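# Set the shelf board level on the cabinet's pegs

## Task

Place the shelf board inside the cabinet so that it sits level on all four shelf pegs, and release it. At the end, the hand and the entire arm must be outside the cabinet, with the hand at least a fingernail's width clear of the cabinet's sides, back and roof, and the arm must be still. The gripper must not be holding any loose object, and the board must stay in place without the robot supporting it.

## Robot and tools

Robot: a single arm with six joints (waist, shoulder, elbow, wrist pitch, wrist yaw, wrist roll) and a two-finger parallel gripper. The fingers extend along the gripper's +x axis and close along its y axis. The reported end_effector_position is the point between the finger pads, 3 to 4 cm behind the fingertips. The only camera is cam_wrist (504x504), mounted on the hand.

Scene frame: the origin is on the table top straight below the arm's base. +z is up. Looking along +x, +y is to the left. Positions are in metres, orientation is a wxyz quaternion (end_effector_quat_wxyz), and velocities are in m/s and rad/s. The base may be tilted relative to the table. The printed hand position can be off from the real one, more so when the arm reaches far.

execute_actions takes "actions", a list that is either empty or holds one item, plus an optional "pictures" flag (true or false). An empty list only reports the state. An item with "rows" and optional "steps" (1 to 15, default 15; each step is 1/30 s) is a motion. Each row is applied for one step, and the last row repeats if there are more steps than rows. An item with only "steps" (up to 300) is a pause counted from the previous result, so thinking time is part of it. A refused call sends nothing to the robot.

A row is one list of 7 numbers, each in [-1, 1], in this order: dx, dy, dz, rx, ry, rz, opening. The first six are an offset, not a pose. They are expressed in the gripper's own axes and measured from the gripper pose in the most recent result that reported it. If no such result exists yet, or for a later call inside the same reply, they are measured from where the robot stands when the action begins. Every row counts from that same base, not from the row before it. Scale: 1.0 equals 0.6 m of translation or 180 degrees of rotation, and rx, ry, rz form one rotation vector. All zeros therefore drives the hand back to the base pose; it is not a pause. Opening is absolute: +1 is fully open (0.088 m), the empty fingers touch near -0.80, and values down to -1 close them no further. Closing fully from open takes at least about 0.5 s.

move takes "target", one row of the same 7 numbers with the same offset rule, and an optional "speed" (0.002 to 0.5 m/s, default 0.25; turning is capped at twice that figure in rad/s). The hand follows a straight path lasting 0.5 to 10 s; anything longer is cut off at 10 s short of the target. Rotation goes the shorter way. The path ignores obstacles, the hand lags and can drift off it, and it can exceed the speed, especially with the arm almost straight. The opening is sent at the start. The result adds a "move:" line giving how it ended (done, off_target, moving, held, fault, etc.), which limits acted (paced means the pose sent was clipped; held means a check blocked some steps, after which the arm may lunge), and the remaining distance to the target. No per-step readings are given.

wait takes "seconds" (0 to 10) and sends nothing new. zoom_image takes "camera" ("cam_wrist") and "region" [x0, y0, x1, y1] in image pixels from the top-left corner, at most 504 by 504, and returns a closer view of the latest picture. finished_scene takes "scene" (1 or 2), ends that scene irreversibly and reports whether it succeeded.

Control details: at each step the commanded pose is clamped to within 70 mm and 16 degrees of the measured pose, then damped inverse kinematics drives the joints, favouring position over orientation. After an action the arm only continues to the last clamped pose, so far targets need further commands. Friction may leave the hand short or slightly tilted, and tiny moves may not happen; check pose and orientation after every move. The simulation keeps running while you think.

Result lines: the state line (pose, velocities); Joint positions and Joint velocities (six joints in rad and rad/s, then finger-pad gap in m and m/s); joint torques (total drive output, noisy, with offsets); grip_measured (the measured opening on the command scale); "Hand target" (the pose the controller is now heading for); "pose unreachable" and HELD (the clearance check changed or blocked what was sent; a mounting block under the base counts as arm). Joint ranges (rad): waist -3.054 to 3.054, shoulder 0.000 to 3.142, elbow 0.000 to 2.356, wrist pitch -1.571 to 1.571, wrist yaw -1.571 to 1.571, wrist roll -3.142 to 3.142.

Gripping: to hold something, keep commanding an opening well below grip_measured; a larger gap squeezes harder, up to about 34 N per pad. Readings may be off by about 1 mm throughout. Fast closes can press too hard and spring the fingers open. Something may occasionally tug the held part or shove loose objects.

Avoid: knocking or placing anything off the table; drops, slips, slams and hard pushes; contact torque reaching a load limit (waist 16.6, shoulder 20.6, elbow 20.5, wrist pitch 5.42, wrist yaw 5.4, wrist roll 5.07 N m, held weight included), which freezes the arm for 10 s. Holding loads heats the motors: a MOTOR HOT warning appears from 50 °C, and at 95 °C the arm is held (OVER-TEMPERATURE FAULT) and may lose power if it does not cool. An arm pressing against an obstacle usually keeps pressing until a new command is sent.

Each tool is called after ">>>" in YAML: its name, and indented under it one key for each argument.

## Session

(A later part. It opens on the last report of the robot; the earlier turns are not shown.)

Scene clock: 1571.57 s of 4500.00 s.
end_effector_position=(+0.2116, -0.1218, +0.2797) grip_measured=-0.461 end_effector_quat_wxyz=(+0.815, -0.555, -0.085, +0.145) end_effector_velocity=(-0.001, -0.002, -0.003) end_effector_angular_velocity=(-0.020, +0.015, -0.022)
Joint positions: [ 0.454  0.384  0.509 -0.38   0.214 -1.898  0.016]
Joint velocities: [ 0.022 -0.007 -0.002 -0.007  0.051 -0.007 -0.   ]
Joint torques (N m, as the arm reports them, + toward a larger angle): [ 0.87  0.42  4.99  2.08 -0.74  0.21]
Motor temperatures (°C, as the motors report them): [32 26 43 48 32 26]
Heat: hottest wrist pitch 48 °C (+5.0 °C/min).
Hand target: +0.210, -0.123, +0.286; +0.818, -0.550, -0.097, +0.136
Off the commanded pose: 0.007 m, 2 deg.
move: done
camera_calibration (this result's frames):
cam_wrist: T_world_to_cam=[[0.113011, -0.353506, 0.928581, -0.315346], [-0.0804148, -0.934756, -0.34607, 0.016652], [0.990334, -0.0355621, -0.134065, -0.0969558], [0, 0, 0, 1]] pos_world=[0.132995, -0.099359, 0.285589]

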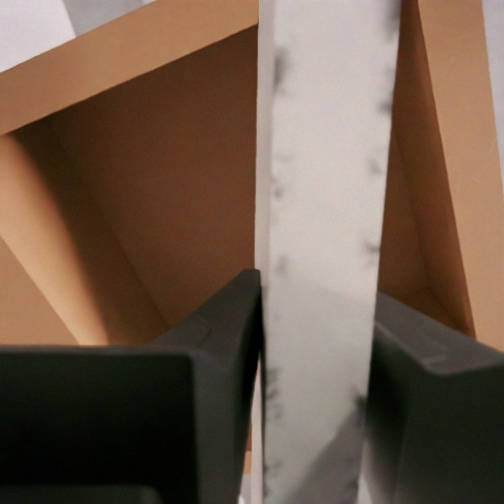

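>>> move:
  target: [0.065,-0.010,0.003,0,-0.004,-0.012,-1]
  speed: 0.02

Scene clock: 1575.37 s of 4500.00 s.
end_effector_position=(+0.2474, -0.1085, +0.2814) grip_measured=-0.461 end_effector_quat_wxyz=(+0.817, -0.551, -0.096, +0.138) end_effector_velocity=(-0.000, +0.002, +0.002) end_effector_angular_velocity=(-0.001, -0.016, +0.013)
Joint positions: [ 0.378  0.563  0.466 -0.136  0.122 -1.916  0.016]
Joint velocities: [-0.002  0.002 -0.002  0.007 -0.022 -0.007 -0.   ]
Joint torques (N m, as the arm reports them, + toward a larger angle): [ 0.87  1.1   5.26  2.35 -0.56 -0.14]
Motor temperatures (°C, as the motors report them): [32 26 43 48 32 26]
Heat: hottest wrist pitch 48 °C (+4.0 °C/min).
Hand target: +0.248, -0.110, +0.285; +0.817, -0.552, -0.100, +0.132
Off the commanded pose: 0.004 m, 1 deg.
move: done
camera_calibration (this result's frames):
cam_wrist: T_world_to_cam=[[0.0925897, -0.364387, 0.926633, -0.311848], [-0.070929, -0.93068, -0.358892, 0.0342446], [0.993175, -0.0324955, -0.112017, -0.13821], [0, 0, 0, 1]] pos_world=[0.168569, -0.086254, 0.285777]

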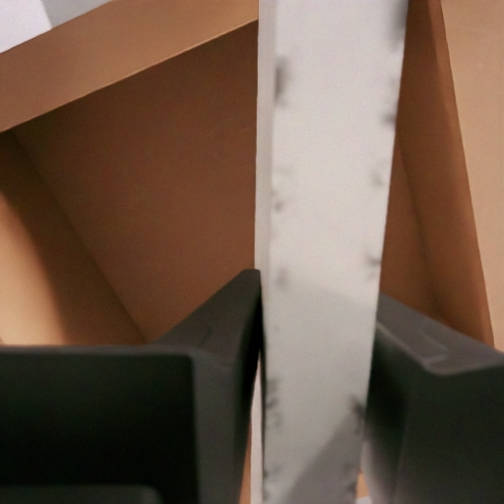

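>>> move:
  target: [0.035,-0.006,0.002,0,0,-0.004,-1]
  speed: 0.015

Scene clock: 1578.67 s of 4500.00 s.
end_effector_position=(+0.2663, -0.1030, +0.2815) grip_measured=-0.461 end_effector_quat_wxyz=(+0.819, -0.551, -0.091, +0.136) end_effector_velocity=(-0.000, +0.006, -0.005) end_effector_angular_velocity=(-0.017, +0.016, +0.025)
Joint positions: [ 0.365  0.672  0.464 -0.021  0.121 -1.916  0.016]
Joint velocities: [-0.002  0.007 -0.002 -0.022 -0.007 -0.007 -0.   ]
Joint torques (N m, as the arm reports them, + toward a larger angle): [ 1.47  0.88  5.82  2.14 -0.74 -0.03]
Motor temperatures (°C, as the motors report them): [32 26 43 49 32 26]
Heat: hottest wrist pitch 49 °C (+5.0 °C/min).
Hand target: +0.267, -0.102, +0.285; +0.818, -0.551, -0.099, +0.133
Off the commanded pose: 0.004 m, 1 deg.
move: done
camera_calibration (this result's frames):
cam_wrist: T_world_to_cam=[[0.0940401, -0.366709, 0.925571, -0.31201], [-0.0819507, -0.929387, -0.359894, 0.0441274], [0.99219, -0.0420067, -0.117452, -0.155986], [0, 0, 0, 1]] pos_world=[0.187726, -0.0799577, 0.286347]

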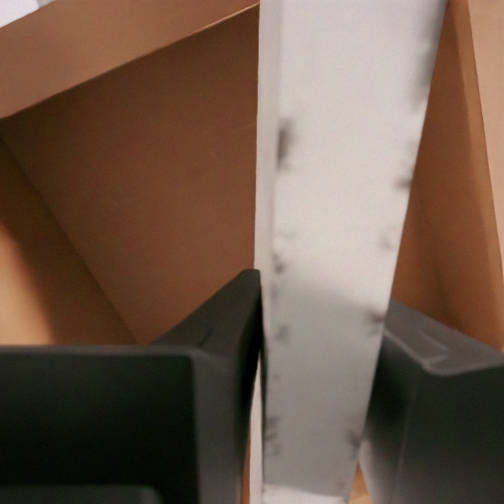

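>>> move:
  target: [-0.035,0,0,0,0,0,-1]
  speed: 0.03

>>> move:
  target: [0,-0.045,-0.051,0.017,0,-0.006,-1]
  speed: 0.04

Scene clock: 1593.33 s of 4500.00 s.
end_effector_position=(+0.2483, -0.1071, +0.2731) grip_measured=-0.461 end_effector_quat_wxyz=(+0.816, -0.555, -0.077, +0.145) end_effector_velocity=(-0.000, -0.000, +0.001) end_effector_angular_velocity=(-0.003, -0.010, -0.001)
Joint positions: [ 0.377  0.567  0.458 -0.147  0.154 -1.914  0.016]
Joint velocities: [-0.002 -0.002 -0.002  0.007 -0.007 -0.007 -0.   ]
Joint torques (N m, as the arm reports them, + toward a larger angle): [ 1.85 -0.77  6.52  1.78 -0.77  0.28]
Motor temperatures (°C, as the motors report them): [32 26 42 49 31 26]
Heat: hottest wrist pitch 49 °C (+3.0 °C/min).
Hand target: +0.246, -0.110, +0.282; +0.819, -0.551, -0.091, +0.136
Off the commanded pose: 0.009 m, 2 deg.
move: off_target
camera_calibration (this result's frames):
cam_wrist: T_world_to_cam=[[0.122579, -0.35229, 0.927829, -0.3102], [-0.0919966, -0.934887, -0.342816, 0.0330108], [0.988186, -0.0433352, -0.147007, -0.130385], [0, 0, 0, 1]] pos_world=[0.169905, -0.0840693, 0.279962]

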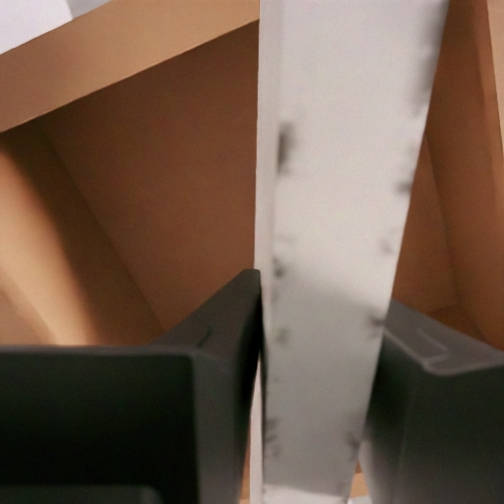

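Scene clock: 1594.67 s of 4500.00 s.
end_effector_position=(+0.2614, -0.1384, +0.2764) grip_measured=-0.461 end_effector_quat_wxyz=(+0.828, -0.536, -0.066, +0.151) end_effector_velocity=(-0.000, +0.004, -0.004) end_effector_angular_velocity=(-0.006, +0.011, +0.026)
Joint positions: [ 0.201  0.632  0.572 -0.204 -0.003 -1.909  0.016]
Joint velocities: [-0.012  0.007  0.002 -0.022 -0.022 -0.007 -0.   ]
Joint torques (N m, as the arm reports them, + toward a larger angle): [ 1.36 -0.36  7.52  1.68 -0.91  0.25]
Motor temperatures (°C, as the motors report them): [32 26 42 49 31 26]
Heat: hottest wrist pitch 49 °C (+3.0 °C/min).
Hand target: +0.261, -0.143, +0.286; +0.831, -0.532, -0.079, +0.140
Off the commanded pose: 0.011 m, 2 deg.
move: off_target
camera_calibration (this result's frames):
cam_wrist: T_world_to_cam=[[0.150236, -0.391187, 0.907966, -0.3331], [-0.108109, -0.919382, -0.378218, 0.0222258], [0.982721, -0.0413368, -0.180415, -0.133224], [0, 0, 0, 1]] pos_world=[0.183369, -0.115377, 0.286814]

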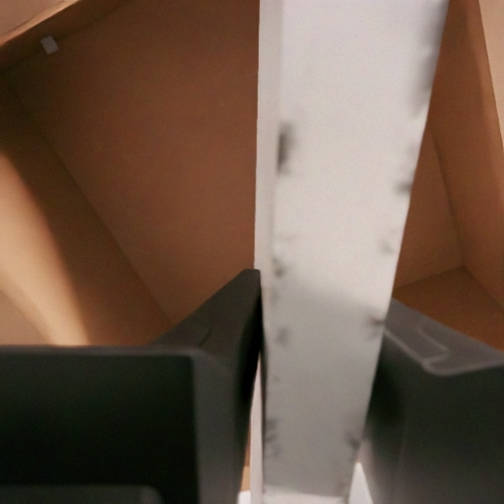

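>>> execute_actions:
  actions:
    - {"rows":[[0,-0.015,0.002,0,-0.006,-0.008,-1],[0,-0.015,0.002,0,-0.006,-0.008,-1],[0,-0.015,0.002,0,-0.006,-0.008,-1],[0,-0.03,0.004,0,-0.012,-0.016,-1],[0,-0.03,0.004,0,-0.012,-0.016,-1],[0,-0.03,0.004,0,-0.012,-0.016,-1],[0,-0.04,0.004,0,-0.016,-0.022,-1]],"steps":15}

Scene clock: 1598.43 s of 4500.00 s.
end_effector_position=(+0.2650, -0.1409, +0.2889) grip_measured=-0.461 end_effector_quat_wxyz=(+0.830, -0.530, -0.091, +0.147) end_effector_velocity=(+0.003, +0.006, -0.006) end_effector_angular_velocity=(-0.011, +0.020, +0.022)
Joint positions: [ 0.192  0.658  0.602 -0.187 -0.06  -1.909  0.016]
Joint velocities: [-0.007  0.022 -0.002 -0.007 -0.007 -0.007 -0.   ]
Joint torques (N m, as the arm reports them, + toward a larger angle): [ 1.64 -0.45  7.5   1.97 -0.9   0.14]
Motor temperatures (°C, as the motors report them): [32 26 42 49 32 26]
Heat: hottest wrist pitch 49 °C (+3.0 °C/min).
Hand target: +0.265, -0.146, +0.299; +0.831, -0.529, -0.105, +0.135
Off the commanded pose: 0.011 m, 2 deg.
Steps of this call (steps 1 to 98: nothing new was sent; steps 99 to 113: all 15 steps of this action). Readings (end_effector_position):
99: (+0.2616, -0.1381, +0.2762)
100: (+0.2619, -0.1378, +0.2762)
102: (+0.2625, -0.1370, +0.2762)
106: (+0.2638, -0.1371, +0.2821)
113: the state above
camera_calibration (this result's frames):
cam_wrist: T_world_to_cam=[[0.118036, -0.404931, 0.906697, -0.338981], [-0.0714704, -0.914176, -0.398967, 0.022109], [0.990434, -0.0177096, -0.136846, -0.14597], [0, 0, 0, 1]] pos_world=[0.186165, -0.119637, 0.296198]

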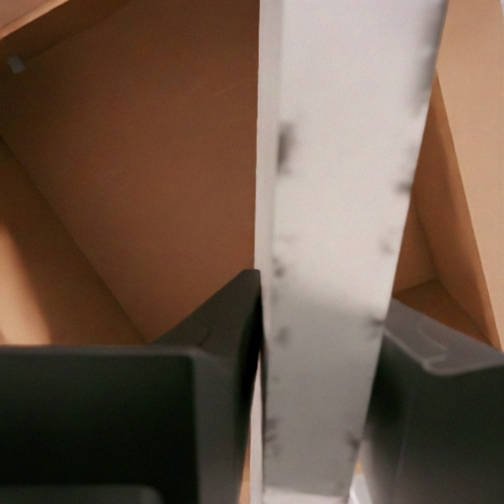

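>>> move:
  target: [0.055,-0.018,0.002,0,-0.004,-0.010,-1]
  speed: 0.02

Scene clock: 1602.07 s of 4500.00 s.
end_effector_position=(+0.2961, -0.1322, +0.2878) grip_measured=-0.461 end_effector_quat_wxyz=(+0.831, -0.530, -0.089, +0.144) end_effector_velocity=(+0.001, +0.001, +0.000) end_effector_angular_velocity=(-0.019, -0.012, +0.002)
Joint positions: [ 0.195  0.812  0.606 -0.034 -0.05  -1.906  0.016]
Joint velocities: [-0.002  0.002 -0.002  0.007 -0.007 -0.022 -0.001]
Joint torques (N m, as the arm reports them, + toward a larger angle): [ 2.95 -0.29  7.65  2.17 -0.87  0.24]
Motor temperatures (°C, as the motors report them): [32 26 43 50 32 26]
Heat: hottest wrist pitch 50 °C (+3.0 °C/min). Fold the arm in close to its base before you think long.
Hand target: +0.297, -0.133, +0.299; +0.831, -0.528, -0.105, +0.137
Off the commanded pose: 0.011 m, 2 deg.
MOTOR HOT: a motor reached 50 °C. Now the hottest motor, joint 4 (wrist pitch), reports 50 °C. The temperature limit of the motors' drives, at which the controller stops the arm, is 95 °C. To cool a motor, set the load down, stop pushing, or move to a pose that needs little force.
move: off_target
camera_calibration (this result's frames):
cam_wrist: T_world_to_cam=[[0.117758, -0.40615, 0.906187, -0.338038], [-0.078794, -0.913481, -0.39918, 0.034126], [0.989911, -0.0243954, -0.139572, -0.176656], [0, 0, 0, 1]] pos_world=[0.21737, -0.11043, 0.295292]

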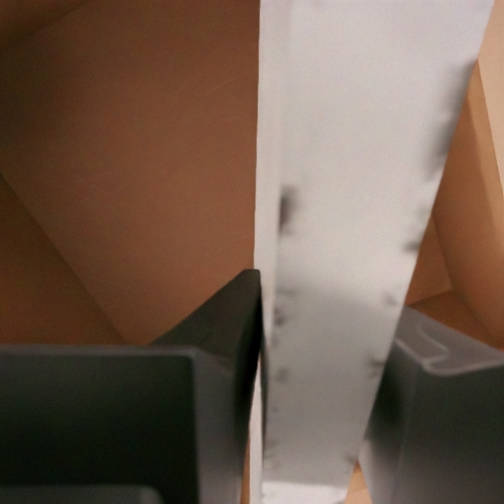

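>>> move:
  target: [-0.008,-0.012,-0.022,0,-0.004,-0.010,-1]
  speed: 0.02

>>> move:
  target: [0.05,-0.016,0.004,0,-0.004,-0.010,-1]
  speed: 0.02

Scene clock: 1612.83 s of 4500.00 s.
end_effector_position=(+0.2977, -0.1415, +0.2764) grip_measured=-0.461 end_effector_quat_wxyz=(+0.833, -0.525, -0.086, +0.150) end_effector_velocity=(-0.001, +0.002, -0.001) end_effector_angular_velocity=(-0.002, -0.007, +0.015)
Joint positions: [ 0.101  0.813  0.609 -0.05  -0.141 -1.917  0.016]
Joint velocities: [-0.007 -0.002 -0.002 -0.007 -0.022 -0.007 -0.   ]
Joint torques (N m, as the arm reports them, + toward a larger angle): [ 1.86 -2.57  7.67  1.64 -0.9  -0.19]
Motor temperatures (°C, as the motors report them): [32 25 43 50 32 26]
Heat: hottest wrist pitch 50 °C (+2.0 °C/min). Fold the arm in close to its base before you think long.
Hand target: +0.296, -0.148, +0.289; +0.832, -0.528, -0.102, +0.134
Off the commanded pose: 0.014 m, 3 deg.
MOTOR HOT: still on. Now the hottest motor, joint 4 (wrist pitch), reports 50 °C; a drive's own limit is 95 °C.
move: off_target
camera_calibration (this result's frames):
cam_wrist: T_world_to_cam=[[0.131556, -0.414759, 0.900371, -0.335344], [-0.0769983, -0.909796, -0.407851, 0.0235858], [0.988314, -0.0156719, -0.151625, -0.175022], [0, 0, 0, 1]] pos_world=[0.218909, -0.120372, 0.285016]

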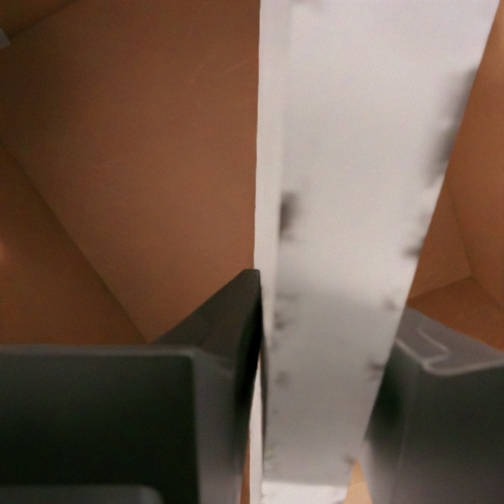

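Scene clock: 1614.63 s of 4500.00 s.
end_effector_position=(+0.3250, -0.1345, +0.2734) grip_measured=-0.461 end_effector_quat_wxyz=(+0.835, -0.524, -0.080, +0.146) end_effector_velocity=(+0.000, +0.000, +0.003) end_effector_angular_velocity=(-0.001, -0.020, +0.009)
Joint positions: [ 0.113  0.949  0.623  0.078 -0.118 -1.91   0.016]
Joint velocities: [-0.002  0.002  0.002  0.007 -0.022 -0.007 -0.   ]
Joint torques (N m, as the arm reports them, + toward a larger angle): [ 3.98 -0.83  7.46  2.02 -0.92  0.26]
Motor temperatures (°C, as the motors report them): [32 25 43 50 32 26]
Heat: hottest wrist pitch 50 °C (+2.0 °C/min). Fold the arm in close to its base before you think long.
Hand target: +0.326, -0.133, +0.285; +0.835, -0.522, -0.100, +0.141
Off the commanded pose: 0.012 m, 2 deg.
MOTOR HOT: still on. Now the hottest motor, joint 4 (wrist pitch), reports 50 °C; a drive's own limit is 95 °C.
move: off_target
camera_calibration (this result's frames):
cam_wrist: T_world_to_cam=[[0.131774, -0.417801, 0.898931, -0.333421], [-0.0909918, -0.908109, -0.408728, 0.0358525], [0.987095, -0.0279355, -0.157682, -0.201959], [0, 0, 0, 1]] pos_world=[0.246551, -0.112388, 0.282531]

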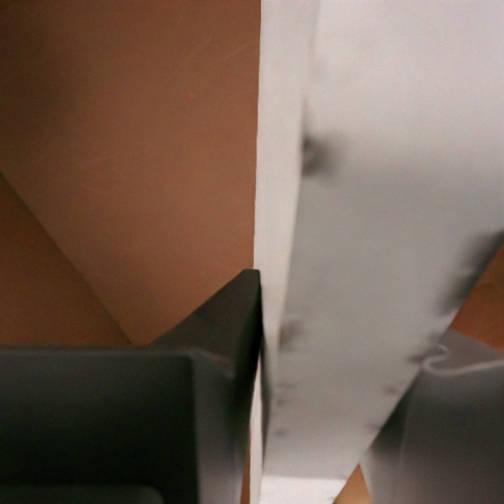

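>>> move:
  target: [-0.22,-0.015,0.006,0,-0.004,-0.010,-1]
  speed: 0.05

Scene clock: 1640.07 s of 4500.00 s.
end_effector_position=(+0.2044, -0.1731, +0.2765) grip_measured=-0.461 end_effector_quat_wxyz=(+0.839, -0.517, -0.080, +0.150) end_effector_velocity=(-0.002, +0.004, -0.003) end_effector_angular_velocity=(+0.005, +0.003, +0.024)
Joint positions: [-0.089  0.394  0.662 -0.533 -0.315 -1.945  0.016]
Joint velocities: [-0.022 -0.002 -0.002 -0.022 -0.037 -0.007 -0.   ]
Joint torques (N m, as the arm reports them, + toward a larger angle): [ 0.45 -1.28  7.36  1.67 -1.05 -0.21]
Motor temperatures (°C, as the motors report them): [34 25 44 51 32 26]
Heat: hottest wrist pitch 51 °C (+2.0 °C/min). Fold the arm in close to its base before you think long.
Hand target: +0.201, -0.178, +0.286; +0.837, -0.522, -0.094, +0.136
Off the commanded pose: 0.011 m, 2 deg.
MOTOR HOT: still on. Now the hottest motor, joint 4 (wrist pitch), reports 51 °C; a drive's own limit is 95 °C.
move: off_target
camera_calibration (this result's frames):
cam_wrist: T_world_to_cam=[[0.141213, -0.431493, 0.890995, -0.338628], [-0.0894067, -0.901895, -0.422602, -0.00427735], [0.985934, -0.0199841, -0.165938, -0.0795663], [0, 0, 0, 1]] pos_world=[0.125883, -0.151563, 0.286705]

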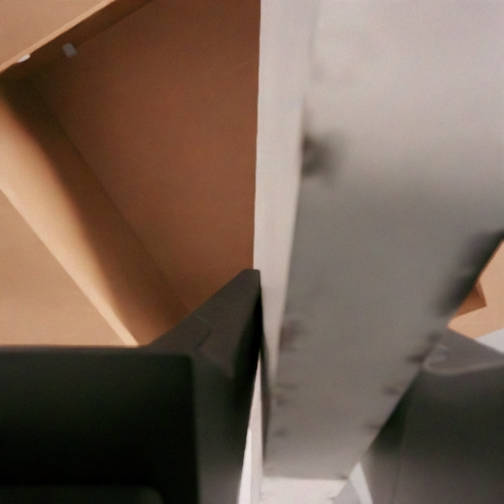

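>>> move:
  target: [-0.035,-0.076,-0.121,0,-0.004,-0.010,-1]
  speed: 0.05

>>> move:
  target: [0.09,-0.015,0.004,0,-0.004,-0.010,-1]
  speed: 0.025

Scene clock: 1646.00 s of 4500.00 s.
end_effector_position=(+0.2137, -0.2584, +0.2759) grip_measured=-0.461 end_effector_quat_wxyz=(+0.846, -0.506, -0.080, +0.146) end_effector_velocity=(+0.001, -0.003, +0.001) end_effector_angular_velocity=(-0.016, -0.018, +0.000)
Joint positions: [-0.752  0.688  0.965 -0.698 -0.947 -2.186  0.016]
Joint velocities: [-0.012  0.012  0.007  0.007 -0.022 -0.022 -0.001]
Joint torques (N m, as the arm reports them, + toward a larger angle): [ 0.97 -3.73  8.22  0.91 -1.23 -0.18]
Motor temperatures (°C, as the motors report them): [33 25 44 50 32 26]
Heat: hottest wrist pitch 50 °C (+1.0 °C/min). Fold the arm in close to its base before you think long.
Hand target: +0.213, -0.261, +0.284; +0.841, -0.515, -0.093, +0.139
Off the commanded pose: 0.009 m, 2 deg.
MOTOR HOT: still on. Now the hottest motor, joint 4 (wrist pitch), reports 50 °C; a drive's own limit is 95 °C.
move: off_target
camera_calibration (this result's frames):
cam_wrist: T_world_to_cam=[[0.137807, -0.454491, 0.880027, -0.378363], [-0.0955602, -0.89046, -0.444915, -0.0701964], [0.985838, -0.0227833, -0.166143, -0.0912212], [0, 0, 0, 1]] pos_world=[0.135362, -0.236548, 0.286582]

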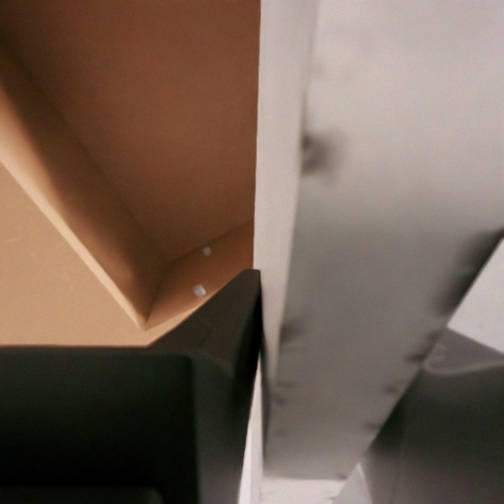

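Scene clock: 1648.47 s of 4500.00 s.
end_effector_position=(+0.2652, -0.2440, +0.2779) grip_measured=-0.461 end_effector_quat_wxyz=(+0.849, -0.504, -0.080, +0.139) end_effector_velocity=(+0.000, +0.003, -0.001) end_effector_angular_velocity=(-0.000, -0.002, +0.014)
Joint positions: [-0.418  0.778  0.893 -0.399 -0.632 -2.003  0.016]
Joint velocities: [ 0.002  0.002 -0.002 -0.007 -0.007 -0.007 -0.   ]
Joint torques (N m, as the arm reports them, + toward a larger angle): [ 2.48 -3.46  5.86  1.72 -0.92  0.37]
Motor temperatures (°C, as the motors report them): [33 26 44 50 32 26]
Heat: hottest wrist pitch 50 °C (+1.0 °C/min). Fold the arm in close to its base before you think long.
Hand target: +0.265, -0.242, +0.284; +0.848, -0.504, -0.093, +0.137
Off the commanded pose: 0.007 m, 2 deg.
MOTOR HOT: still on. Now the hottest motor, joint 4 (wrist pitch), reports 50 °C; a drive's own limit is 95 °C.
move: done
camera_calibration (this result's frames):
cam_wrist: T_world_to_cam=[[0.127859, -0.462713, 0.877239, -0.379287], [-0.103864, -0.885882, -0.452133, -0.0462551], [0.986339, -0.0333043, -0.161327, -0.145429], [0, 0, 0, 1]] pos_world=[0.187133, -0.221321, 0.28835]

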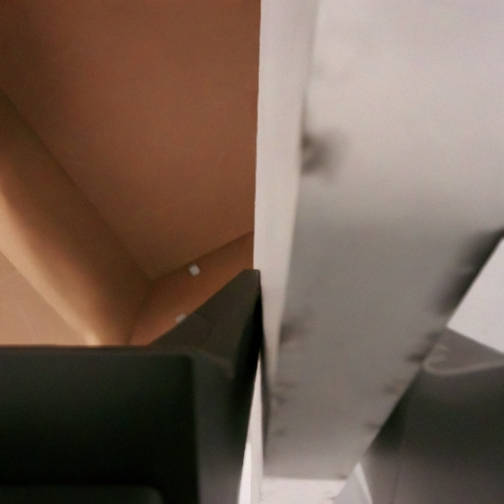

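>>> move:
  target: [0.045,-0.012,0.004,-0.01,-0.004,-0.010,-1]
  speed: 0.02

Scene clock: 1652.17 s of 4500.00 s.
end_effector_position=(+0.2896, -0.2441, +0.2792) grip_measured=-0.461 end_effector_quat_wxyz=(+0.843, -0.519, -0.073, +0.123) end_effector_velocity=(-0.000, +0.002, -0.002) end_effector_angular_velocity=(-0.001, +0.002, +0.011)
Joint positions: [-0.33   0.844  0.885 -0.276 -0.526 -1.991  0.016]
Joint velocities: [-0.002  0.002 -0.002 -0.007 -0.007 -0.007 -0.   ]
Joint torques (N m, as the arm reports them, + toward a larger angle): [ 3.29 -2.53  5.39  1.6  -1.25  0.27]
Motor temperatures (°C, as the motors report them): [33 26 43 50 32 26]
Heat: hottest wrist pitch 50 °C (+1.0 °C/min). Fold the arm in close to its base before you think long.
Hand target: +0.291, -0.237, +0.285; +0.842, -0.515, -0.095, +0.128
Off the commanded pose: 0.010 m, 3 deg.
MOTOR HOT: still on. Now the hottest motor, joint 4 (wrist pitch), reports 50 °C; a drive's own limit is 95 °C.
move: off_target
camera_calibration (this result's frames):
cam_wrist: T_world_to_cam=[[0.102911, -0.439156, 0.892497, -0.37485], [-0.13091, -0.895436, -0.425508, -0.0452089], [0.986039, -0.0730469, -0.14964, -0.18212], [0, 0, 0, 1]] pos_world=[0.212235, -0.218403, 0.288064]

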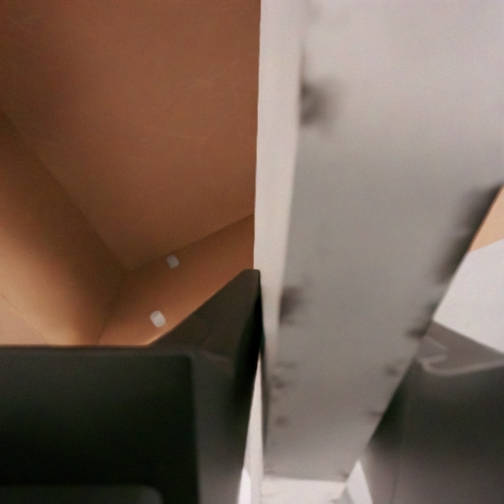

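>>> move:
  target: [-0.12,0.06,0.125,0,0,0,-1]
  speed: 0.06

>>> move:
  target: [0,-0.2,0.1,-0.155,0,0,-1]
  speed: 0.1

Scene clock: 1667.27 s of 4500.00 s.
end_effector_position=(+0.1996, -0.1847, +0.2763) grip_measured=-0.461 end_effector_quat_wxyz=(+0.842, -0.520, -0.060, +0.129) end_effector_velocity=(-0.002, +0.007, -0.004) end_effector_angular_velocity=(-0.020, +0.002, +0.023)
Joint positions: [-0.127  0.365  0.671 -0.538 -0.306 -1.943  0.016]
Joint velocities: [ 0.017 -0.012 -0.012 -0.022  0.007 -0.022 -0.   ]
Joint torques (N m, as the arm reports them, + toward a larger angle): [ 0.86 -1.19  5.5   1.71 -0.83  0.27]
Motor temperatures (°C, as the motors report them): [33 26 42 49 33 26]
Heat: hottest wrist pitch 49 °C (-1.0 °C/min). Fold the arm in close to its base before you think long.
Hand target: +0.198, -0.184, +0.282; +0.843, -0.519, -0.073, +0.123
Off the commanded pose: 0.005 m, 2 deg.
MOTOR HOT: still on. Now the hottest motor, joint 4 (wrist pitch), reports 49 °C; a drive's own limit is 95 °C.
move: done
camera_calibration (this result's frames):
cam_wrist: T_world_to_cam=[[0.125774, -0.435091, 0.891558, -0.340474], [-0.145277, -0.897085, -0.417294, -0.0047286], [0.981364, -0.0770382, -0.176038, -0.0819526], [0, 0, 0, 1]] pos_world=[0.122561, -0.158693, 0.287152]

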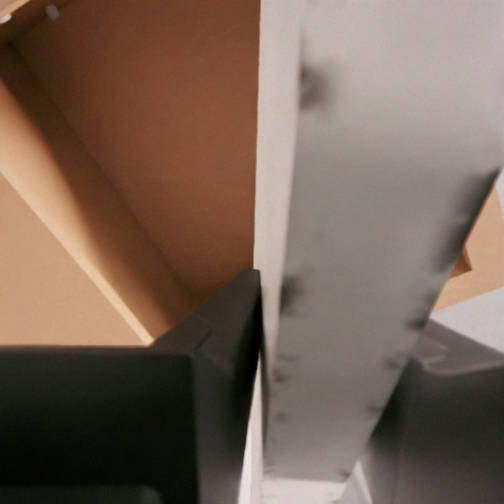

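Scene clock: 1670.03 s of 4500.00 s.
end_effector_position=(+0.2051, -0.1845, +0.4043) grip_measured=-0.461 end_effector_quat_wxyz=(+0.693, -0.707, -0.080, +0.115) end_effector_velocity=(-0.000, -0.001, +0.002) end_effector_angular_velocity=(-0.010, -0.003, +0.000)
Joint positions: [ 0.975  0.769  1.113 -0.668  0.782 -2.127  0.016]
Joint velocities: [ 0.007  0.007  0.012 -0.007  0.007 -0.007 -0.   ]
Joint torques (N m, as the arm reports them, + toward a larger angle): [ 1.7   5.15  4.5   1.71 -0.64 -0.17]
Motor temperatures (°C, as the motors report them): [33 26 42 49 33 26]
Heat: hottest wrist pitch 49 °C (-1.0 °C/min). Fold the arm in close to its base before you think long.
Hand target: +0.205, -0.184, +0.411; +0.692, -0.707, -0.090, +0.112
Off the commanded pose: 0.006 m, 1 deg.
MOTOR HOT: still on. Now the hottest motor, joint 4 (wrist pitch), reports 49 °C; a drive's own limit is 95 °C.
move: done
camera_calibration (this result's frames):
cam_wrist: T_world_to_cam=[[0.0173999, 0.017914, 0.999688, -0.393073], [-0.110459, -0.993685, 0.019729, -0.15193], [0.993728, -0.110768, -0.0153112, -0.138598], [0, 0, 0, 1]] pos_world=[0.127786, -0.159281, 0.393825]

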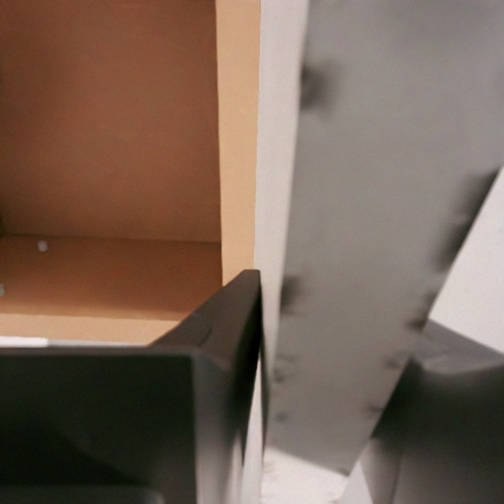

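>>> move:
  target: [0,-0.075,0,0,-0.02,-0.005,-1]
  speed: 0.06

Scene clock: 1673.77 s of 4500.00 s.
end_effector_position=(+0.2081, -0.1847, +0.4429) grip_measured=-0.461 end_effector_quat_wxyz=(+0.688, -0.707, -0.097, +0.133) end_effector_velocity=(-0.001, +0.006, -0.001) end_effector_angular_velocity=(-0.034, -0.000, +0.035)
Joint positions: [ 1.041  0.921  1.314 -0.779  0.801 -2.075  0.016]
Joint velocities: [ 0.002  0.012  0.012 -0.037 -0.022 -0.007 -0.   ]
Joint torques (N m, as the arm reports them, + toward a larger angle): [ 1.68  5.31  4.18  1.74 -0.57  0.28]
Motor temperatures (°C, as the motors report them): [33 26 42 49 33 26]
Heat: hottest wrist pitch 49 °C (-1.0 °C/min). Fold the arm in close to its base before you think long.
Hand target: +0.207, -0.183, +0.449; +0.691, -0.703, -0.107, +0.132
Off the commanded pose: 0.007 m, 1 deg.
MOTOR HOT: still on. Now the hottest motor, joint 4 (wrist pitch), reports 49 °C; a drive's own limit is 95 °C.
move: done
camera_calibration (this result's frames):
cam_wrist: T_world_to_cam=[[0.0169035, 0.0254235, 0.999534, -0.43015], [-0.0592035, -0.997897, 0.0263831, -0.166933], [0.998103, -0.0596219, -0.0153628, -0.132452], [0, 0, 0, 1]] pos_world=[0.129589, -0.163543, 0.432319]

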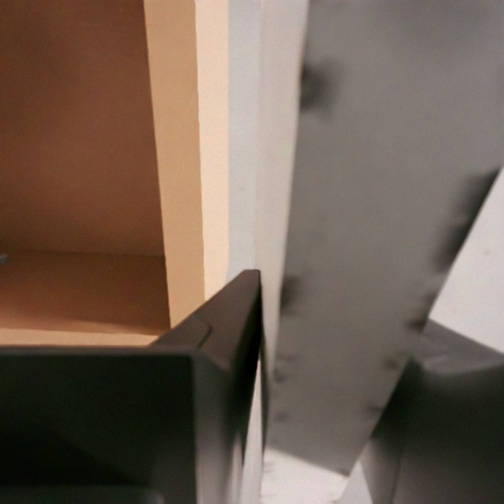

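>>> move:
  target: [-0.02,0.09,0,0,0,-0.008,-1]
  speed: 0.05

Scene clock: 1696.97 s of 4500.00 s.
end_effector_position=(+0.1958, -0.1887, +0.3866) grip_measured=-0.461 end_effector_quat_wxyz=(+0.686, -0.709, -0.097, +0.130) end_effector_velocity=(+0.000, +0.002, -0.002) end_effector_angular_velocity=(-0.014, -0.010, +0.010)
Joint positions: [ 0.909  0.695  1.09  -0.732  0.68  -2.148  0.016]
Joint velocities: [-0.012 -0.007 -0.012  0.007 -0.022 -0.022 -0.   ]
Joint torques (N m, as the arm reports them, + toward a larger angle): [ 0.72  3.25  2.85  2.   -0.7  -0.16]
Motor temperatures (°C, as the motors report them): [32 28 40 49 32 26]
Heat: hottest wrist pitch 49 °C (-2.0 °C/min). Fold the arm in close to its base before you think long.
Hand target: +0.194, -0.190, +0.390; +0.689, -0.706, -0.106, +0.124
Off the commanded pose: 0.004 m, 1 deg.
MOTOR HOT: still on. Now the hottest motor, joint 4 (wrist pitch), reports 49 °C; a drive's own limit is 95 °C.
move: done
camera_calibration (this result's frames):
cam_wrist: T_world_to_cam=[[0.0124606, 0.0290785, 0.999499, -0.372], [-0.0638656, -0.997513, 0.029817, -0.170595], [0.997881, -0.0642052, -0.0105725, -0.123951], [0, 0, 0, 1]] pos_world=[0.117428, -0.167312, 0.37559]

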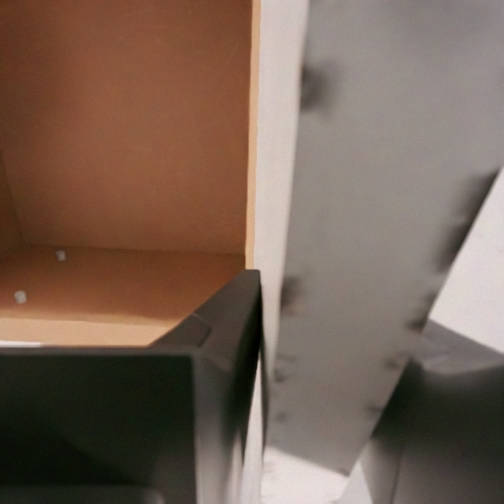

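>>> move:
  target: [0.085,-0.008,0,0,0,-0.006,-1]
  speed: 0.025

Scene clock: 1701.40 s of 4500.00 s.
end_effector_position=(+0.2443, -0.1737, +0.3837) grip_measured=-0.461 end_effector_quat_wxyz=(+0.688, -0.708, -0.094, +0.128) end_effector_velocity=(+0.001, +0.002, -0.003) end_effector_angular_velocity=(-0.027, +0.001, +0.009)
Joint positions: [ 0.652  0.795  1.022 -0.509  0.442 -2.239  0.016]
Joint velocities: [-0.007  0.002 -0.002 -0.007 -0.007 -0.022 -0.   ]
Joint torques (N m, as the arm reports them, + toward a larger angle): [ 1.58  2.49  4.55  2.09 -0.7  -0.21]
Motor temperatures (°C, as the motors report them): [32 28 40 49 32 26]
Heat: hottest wrist pitch 49 °C (-2.0 °C/min). Fold the arm in close to its base before you think long.
Hand target: +0.244, -0.173, +0.388; +0.687, -0.708, -0.104, +0.123
Off the commanded pose: 0.005 m, 1 deg.
MOTOR HOT: still on. Now the hottest motor, joint 4 (wrist pitch), reports 49 °C; a drive's own limit is 95 °C.
move: done
camera_calibration (this result's frames):
cam_wrist: T_world_to_cam=[[0.0144288, 0.0263191, 0.999549, -0.371188], [-0.0714407, -0.997072, 0.0272852, -0.149498], [0.99734, -0.0718022, -0.0125063, -0.171791], [0, 0, 0, 1]] pos_world=[0.16601, -0.151625, 0.372952]

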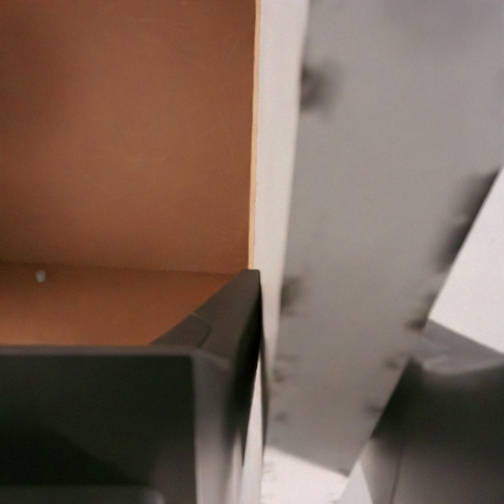

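n=.172, no change. Continue with slight up.

>>> move:
  target: [0.04,-0.012,0,0,0,-0.006,-1]
  speed: 0.02

Scene clock: 1704.60 s of 4500.00 s.
end_effector_position=(+0.2658, -0.1715, +0.3848) grip_measured=-0.461 end_effector_quat_wxyz=(+0.692, -0.706, -0.085, +0.121) end_effector_velocity=(-0.000, -0.000, +0.001) end_effector_angular_velocity=(-0.015, -0.013, +0.001)
Joint positions: [ 0.593  0.858  1.017 -0.421  0.403 -2.252  0.016]
Joint velocities: [-0.002 -0.002 -0.002  0.007 -0.007 -0.022 -0.   ]
Joint torques (N m, as the arm reports them, + toward a larger angle): [ 1.9   2.84  4.48  2.08 -1.1  -0.22]
Motor temperatures (°C, as the motors report them): [32 27 40 50 32 26]
Heat: hottest wrist pitch 50 °C (-1.0 °C/min). Fold the arm in close to its base before you think long.
Hand target: +0.267, -0.166, +0.390; +0.689, -0.708, -0.100, +0.121
Off the commanded pose: 0.007 m, 2 deg.
MOTOR HOT: still on. Now the hottest motor, joint 4 (wrist pitch), reports 50 °C; a drive's own limit is 95 °C.
move: done
camera_calibration (this result's frames):
cam_wrist: T_world_to_cam=[[0.0187814, 0.0180603, 0.99966, -0.375246], [-0.0939966, -0.995377, 0.0197488, -0.136579], [0.995395, -0.0943356, -0.0169969, -0.194768], [0, 0, 0, 1]] pos_world=[0.18808, -0.147544, 0.374505]

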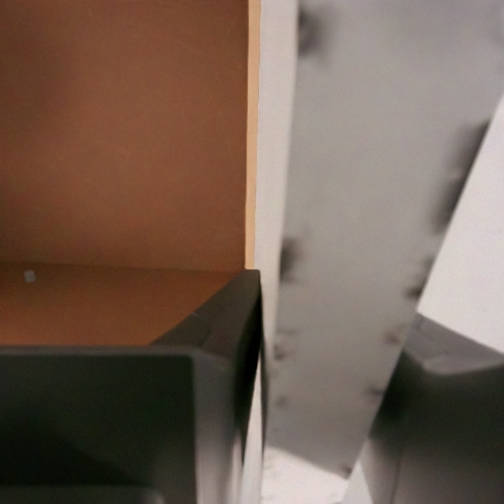

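>>> move:
  target: [0.035,-0.012,-0.008,0,0.004,-0.006,-1]
  speed: 0.015

Scene clock: 1710.20 s of 4500.00 s.
end_effector_position=(+0.2821, -0.1533, +0.3834) grip_measured=-0.461 end_effector_quat_wxyz=(+0.686, -0.708, -0.101, +0.136) end_effector_velocity=(-0.001, +0.005, -0.004) end_effector_angular_velocity=(-0.030, +0.001, +0.029)
Joint positions: [ 0.568  0.922  1.004 -0.372  0.345 -2.261  0.016]
Joint velocities: [-0.007  0.002 -0.002 -0.022 -0.022 -0.022 -0.   ]
Joint torques (N m, as the arm reports them, + toward a larger angle): [-0.27  1.24  7.51  3.57 -0.05 -0.39]
Motor temperatures (°C, as the motors report them): [32 27 40 51 32 26]
Heat: hottest wrist pitch 51 °C (+1.0 °C/min). Fold the arm in close to its base before you think long.
Hand target: +0.287, -0.170, +0.390; +0.694, -0.706, -0.087, +0.110
Off the commanded pose: 0.019 m, 4 deg.
MOTOR HOT: still on. Now the hottest motor, joint 4 (wrist pitch), reports 51 °C; a drive's own limit is 95 °C.
move: off_target
camera_calibration (this result's frames):
cam_wrist: T_world_to_cam=[[0.0149147, 0.0286361, 0.999479, -0.371729], [-0.0488709, -0.998374, 0.0293338, -0.133777], [0.998694, -0.0492829, -0.013491, -0.204657], [0, 0, 0, 1]] pos_world=[0.203396, -0.133, 0.372699]

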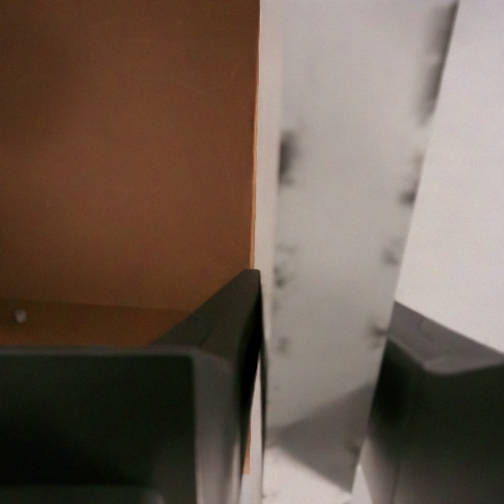

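>>> move:
  target: [-0.04,0,0,0,0,0,-1]
  speed: 0.03

>>> move:
  target: [0,0.15,0,0,0,0,-1]
  speed: 0.06

>>> move:
  target: [0,0,0,0.167,0,0,-1]
  speed: 0.12

Scene clock: 1722.23 s of 4500.00 s.
end_effector_position=(+0.2626, -0.1600, +0.3788) grip_measured=-0.461 end_effector_quat_wxyz=(+0.681, -0.712, -0.090, +0.144) end_effector_velocity=(-0.002, +0.001, -0.000) end_effector_angular_velocity=(-0.006, -0.007, +0.010)
Joint positions: [ 0.613  0.861  1.01  -0.464  0.408 -2.248  0.016]
Joint velocities: [ 0.002 -0.007 -0.002 -0.007 -0.007 -0.007 -0.   ]
Joint torques (N m, as the arm reports them, + toward a larger angle): [ 2.65  0.83  4.83  1.83 -0.59  0.22]
Motor temperatures (°C, as the motors report them): [31 27 41 57 32 26]
Heat: hottest wrist pitch 57 °C (+8.1 °C/min). Fold the arm in close to its base before you think long.
Hand target: +0.260, -0.161, +0.385; +0.686, -0.708, -0.101, +0.136
Off the commanded pose: 0.007 m, 2 deg.
MOTOR HOT: still on. Now the hottest motor, joint 4 (wrist pitch), reports 57 °C; a drive's own limit is 95 °C.
move: done
camera_calibration (this result's frames):
cam_wrist: T_world_to_cam=[[0.0387497, 0.0459691, 0.998191, -0.369563], [-0.0518642, -0.997502, 0.0479508, -0.147406], [0.997902, -0.0536284, -0.0362688, -0.177383], [0, 0, 0, 1]] pos_world=[0.183686, -0.139563, 0.369529]

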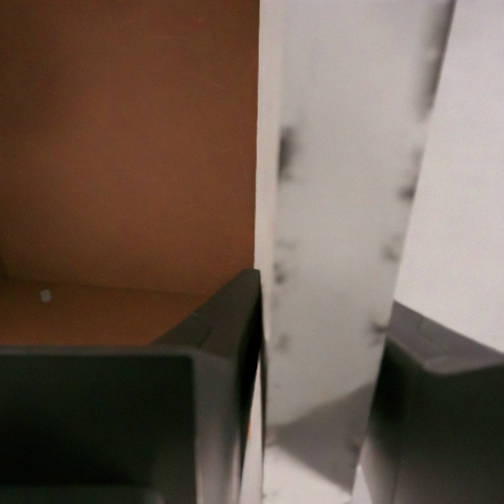

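Scene clock: 1724.03 s of 4500.00 s.
end_effector_position=(+0.2574, -0.1632, +0.2825) grip_measured=-0.461 end_effector_quat_wxyz=(+0.682, -0.710, -0.079, +0.156) end_effector_velocity=(-0.003, -0.002, -0.002) end_effector_angular_velocity=(-0.014, -0.007, +0.001)
Joint positions: [ 0.145  0.653  0.706 -0.365 -0.018 -2.379  0.016]
Joint velocities: [-0.022 -0.017 -0.007 -0.007 -0.022 -0.022 -0.   ]
Joint torques (N m, as the arm reports them, + toward a larger angle): [ 1.31 -1.38  5.62  1.98 -0.93 -0.28]
Motor temperatures (°C, as the motors report them): [31 27 41 57 32 26]
Heat: hottest wrist pitch 57 °C (+8.1 °C/min). Fold the arm in close to its base before you think long.
Hand target: +0.256, -0.165, +0.289; +0.681, -0.713, -0.090, +0.143
Off the commanded pose: 0.007 m, 2 deg.
MOTOR HOT: still on. Now the hottest motor, joint 4 (wrist pitch), reports 57 °C; a drive's own limit is 95 °C.
move: done
camera_calibration (this result's frames):
cam_wrist: T_world_to_cam=[[0.0716903, 0.046728, 0.996332, -0.280937], [-0.0500009, -0.997478, 0.0503796, -0.147478], [0.996173, -0.0534292, -0.069173, -0.166071], [0, 0, 0, 1]] pos_world=[0.178202, -0.142852, 0.275848]

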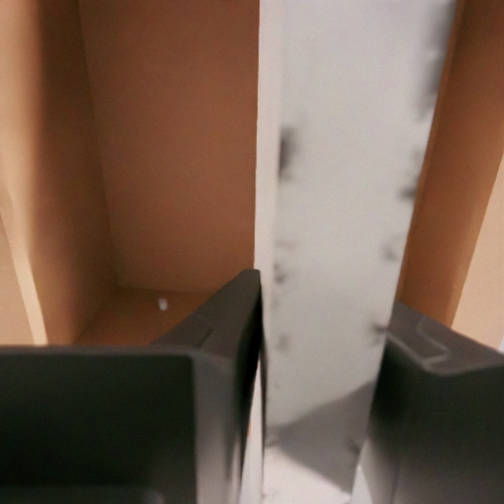

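Scene clock: 1726.57 s of 4500.00 s.
end_effector_position=(+0.2576, -0.1628, +0.2777) grip_measured=-0.461 end_effector_quat_wxyz=(+0.841, -0.512, -0.027, +0.175) end_effector_velocity=(-0.002, -0.000, -0.001) end_effector_angular_velocity=(+0.009, +0.005, +0.001)
Joint positions: [ 0.139  0.655  0.703 -0.374 -0.007 -1.86   0.016]
Joint velocities: [-0.007 -0.007 -0.002 -0.007 -0.007  0.007  0.   ]
Joint torques (N m, as the arm reports them, + toward a larger angle): [ 1.46 -0.52  5.59  1.75 -0.81  0.27]
Motor temperatures (°C, as the motors report them): [31 26 41 57 32 26]
Heat: hottest wrist pitch 57 °C (+8.0 °C/min). Fold the arm in close to its base before you think long.
Hand target: +0.257, -0.163, +0.282; +0.843, -0.509, -0.036, +0.171
Off the commanded pose: 0.005 m, 1 deg.
MOTOR HOT: still on. Now the hottest motor, joint 4 (wrist pitch), reports 57 °C; a drive's own limit is 95 °C.
move: done
camera_calibration (this result's frames):
cam_wrist: T_world_to_cam=[[0.238895, -0.424673, 0.87326, -0.361877], [-0.147887, -0.90472, -0.399515, 0.0184817], [0.959718, -0.0337013, -0.278937, -0.0957607], [0, 0, 0, 1]] pos_world=[0.181087, -0.140186, 0.296685]

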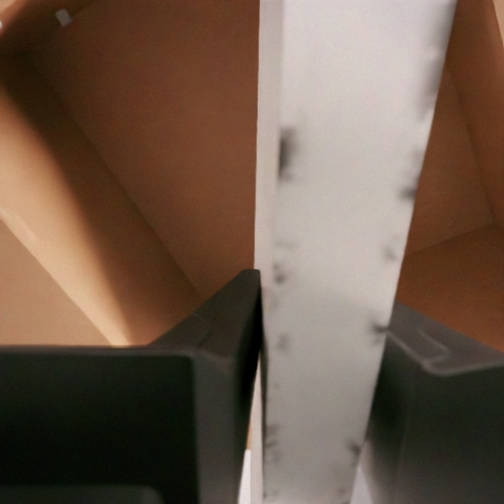

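>>> move:
  target: [0,-0.017,0.022,0.012,-0.029,-0.044,-1]
  speed: 0.06

Scene clock: 1732.50 s of 4500.00 s.
end_effector_position=(+0.2590, -0.1540, +0.2861) grip_measured=-0.461 end_effector_quat_wxyz=(+0.856, -0.487, -0.084, +0.149) end_effector_velocity=(-0.000, +0.004, +0.001) end_effector_angular_velocity=(+0.002, -0.020, +0.022)
Joint positions: [ 0.108  0.626  0.624 -0.239 -0.141 -1.826  0.016]
Joint velocities: [-0.007  0.002 -0.007  0.007 -0.037 -0.007 -0.   ]
Joint torques (N m, as the arm reports them, + toward a larger angle): [ 1.4  -1.62  5.58  2.01 -0.89  0.27]
Motor temperatures (°C, as the motors report them): [31 26 41 56 32 26]
Heat: hottest wrist pitch 56 °C (+7.0 °C/min). Fold the arm in close to its base before you think long.
Hand target: +0.257, -0.156, +0.293; +0.858, -0.485, -0.097, +0.140
Off the commanded pose: 0.007 m, 2 deg.
MOTOR HOT: still on. Now the hottest motor, joint 4 (wrist pitch), reports 56 °C; a drive's own limit is 95 °C.
move: done
camera_calibration (this result's frames):
cam_wrist: T_world_to_cam=[[0.144915, -0.491569, 0.858697, -0.347571], [-0.0890382, -0.870815, -0.48348, 0.0439657], [0.98543, -0.00639344, -0.169962, -0.128095], [0, 0, 0, 1]] pos_world=[0.180511, -0.133388, 0.297943]

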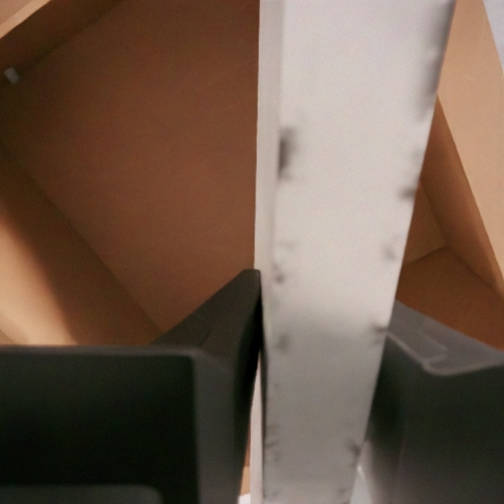

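>>> move:
  target: [0.06,-0.011,0.006,0,-0.004,-0.007,-1]
  speed: 0.012

Scene clock: 1739.03 s of 4500.00 s.
end_effector_position=(+0.2920, -0.1423, +0.2857) grip_measured=-0.461 end_effector_quat_wxyz=(+0.857, -0.487, -0.083, +0.148) end_effector_velocity=(-0.000, +0.007, -0.007) end_effector_angular_velocity=(-0.010, +0.020, +0.029)
Joint positions: [ 0.142  0.786  0.619 -0.072 -0.105 -1.816  0.016]
Joint velocities: [-0.002  0.007 -0.007 -0.022 -0.007 -0.007 -0.   ]
Joint torques (N m, as the arm reports them, + toward a larger angle): [ 2.67 -0.18  6.84  2.15 -0.7   0.25]
Motor temperatures (°C, as the motors report them): [31 26 41 56 32 26]
Heat: hottest wrist pitch 56 °C (+7.1 °C/min). Fold the arm in close to its base before you think long.
Hand target: +0.293, -0.142, +0.293; +0.857, -0.485, -0.095, +0.143
Off the commanded pose: 0.008 m, 2 deg.
MOTOR HOT: still on. Now the hottest motor, joint 4 (wrist pitch), reports 56 °C; a drive's own limit is 95 °C.
move: done
camera_calibration (this result's frames):
cam_wrist: T_world_to_cam=[[0.144481, -0.492782, 0.858074, -0.346098], [-0.0927888, -0.870099, -0.484064, 0.0582672], [0.985147, -0.0096814, -0.171438, -0.160605], [0, 0, 0, 1]] pos_world=[0.213631, -0.121407, 0.297649]

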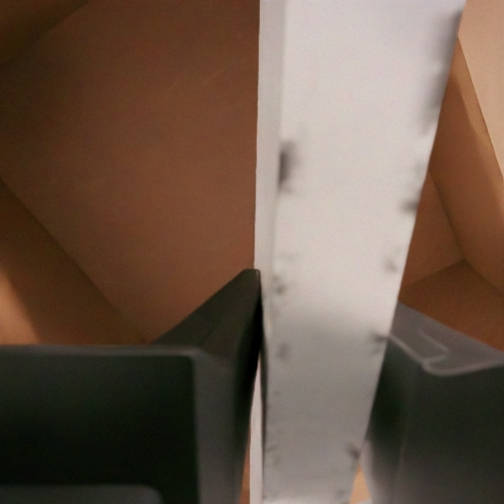

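>>> move:
  target: [-0.01,-0.003,-0.014,0,-0.004,-0.007,-1]
  speed: 0.012

>>> move:
  target: [0.035,-0.008,0.002,0,-0.004,-0.007,-1]
  speed: 0.012

Scene clock: 1743.07 s of 4500.00 s.
end_effector_position=(+0.2910, -0.1505, +0.2760) grip_measured=-0.461 end_effector_quat_wxyz=(+0.860, -0.482, -0.079, +0.149) end_effector_velocity=(-0.002, +0.003, -0.004) end_effector_angular_velocity=(-0.003, +0.007, +0.022)
Joint positions: [ 0.062  0.775  0.615 -0.084 -0.178 -1.823  0.016]
Joint velocities: [-0.012 -0.002 -0.002 -0.022 -0.022 -0.007 -0.   ]
Joint torques (N m, as the arm reports them, + toward a larger angle): [ 2.06 -2.5   5.92  1.74 -0.92 -0.21]
Motor temperatures (°C, as the motors report them): [31 26 41 56 32 26]
Heat: hottest wrist pitch 56 °C (+7.1 °C/min). Fold the arm in close to its base before you think long.
Hand target: +0.289, -0.152, +0.283; +0.858, -0.485, -0.093, +0.141
Off the commanded pose: 0.007 m, 2 deg.
MOTOR HOT: still on. Now the hottest motor, joint 4 (wrist pitch), reports 56 °C; a drive's own limit is 95 °C.
move: done
camera_calibration (this result's frames):
cam_wrist: T_world_to_cam=[[0.151146, -0.50215, 0.851469, -0.343295], [-0.0982143, -0.864732, -0.492538, 0.0510559], [0.98362, -0.00918138, -0.180019, -0.158472], [0, 0, 0, 1]] pos_world=[0.212778, -0.129691, 0.288924]

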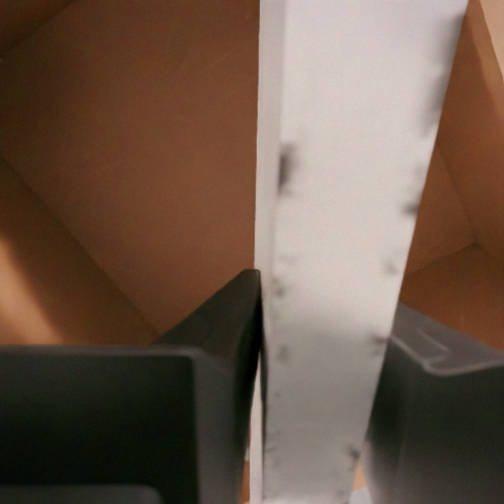

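Scene clock: 1745.10 s of 4500.00 s.
end_effector_position=(+0.3111, -0.1431, +0.2698) grip_measured=-0.461 end_effector_quat_wxyz=(+0.860, -0.481, -0.075, +0.152) end_effector_velocity=(-0.000, +0.002, -0.003) end_effector_angular_velocity=(+0.008, +0.011, +0.008)
Joint positions: [ 0.068  0.876  0.612  0.012 -0.165 -1.82   0.016]
Joint velocities: [-0.007  0.002 -0.002 -0.007 -0.007  0.007 -0.   ]
Joint torques (N m, as the arm reports them, + toward a larger angle): [ 3.11 -1.6   7.16  1.94 -0.84  0.28]
Motor temperatures (°C, as the motors report them): [31 26 41 56 32 26]
Heat: hottest wrist pitch 56 °C (+7.1 °C/min). Fold the arm in close to its base before you think long.
Hand target: +0.311, -0.145, +0.280; +0.861, -0.480, -0.090, +0.143
Off the commanded pose: 0.011 m, 2 deg.
MOTOR HOT: still on. Now the hottest motor, joint 4 (wrist pitch), reports 56 °C; a drive's own limit is 95 °C.
move: off_target
camera_calibration (this result's frames):
cam_wrist: T_world_to_cam=[[0.160522, -0.501546, 0.850108, -0.339735], [-0.103804, -0.865079, -0.490778, 0.0576279], [0.981559, -0.0094643, -0.190927, -0.175675], [0, 0, 0, 1]] pos_world=[0.232952, -0.122203, 0.283553]

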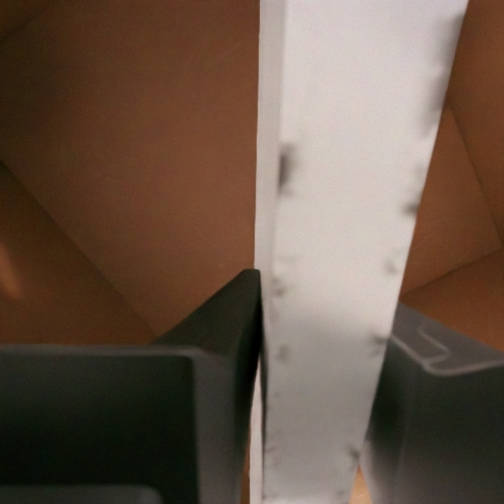

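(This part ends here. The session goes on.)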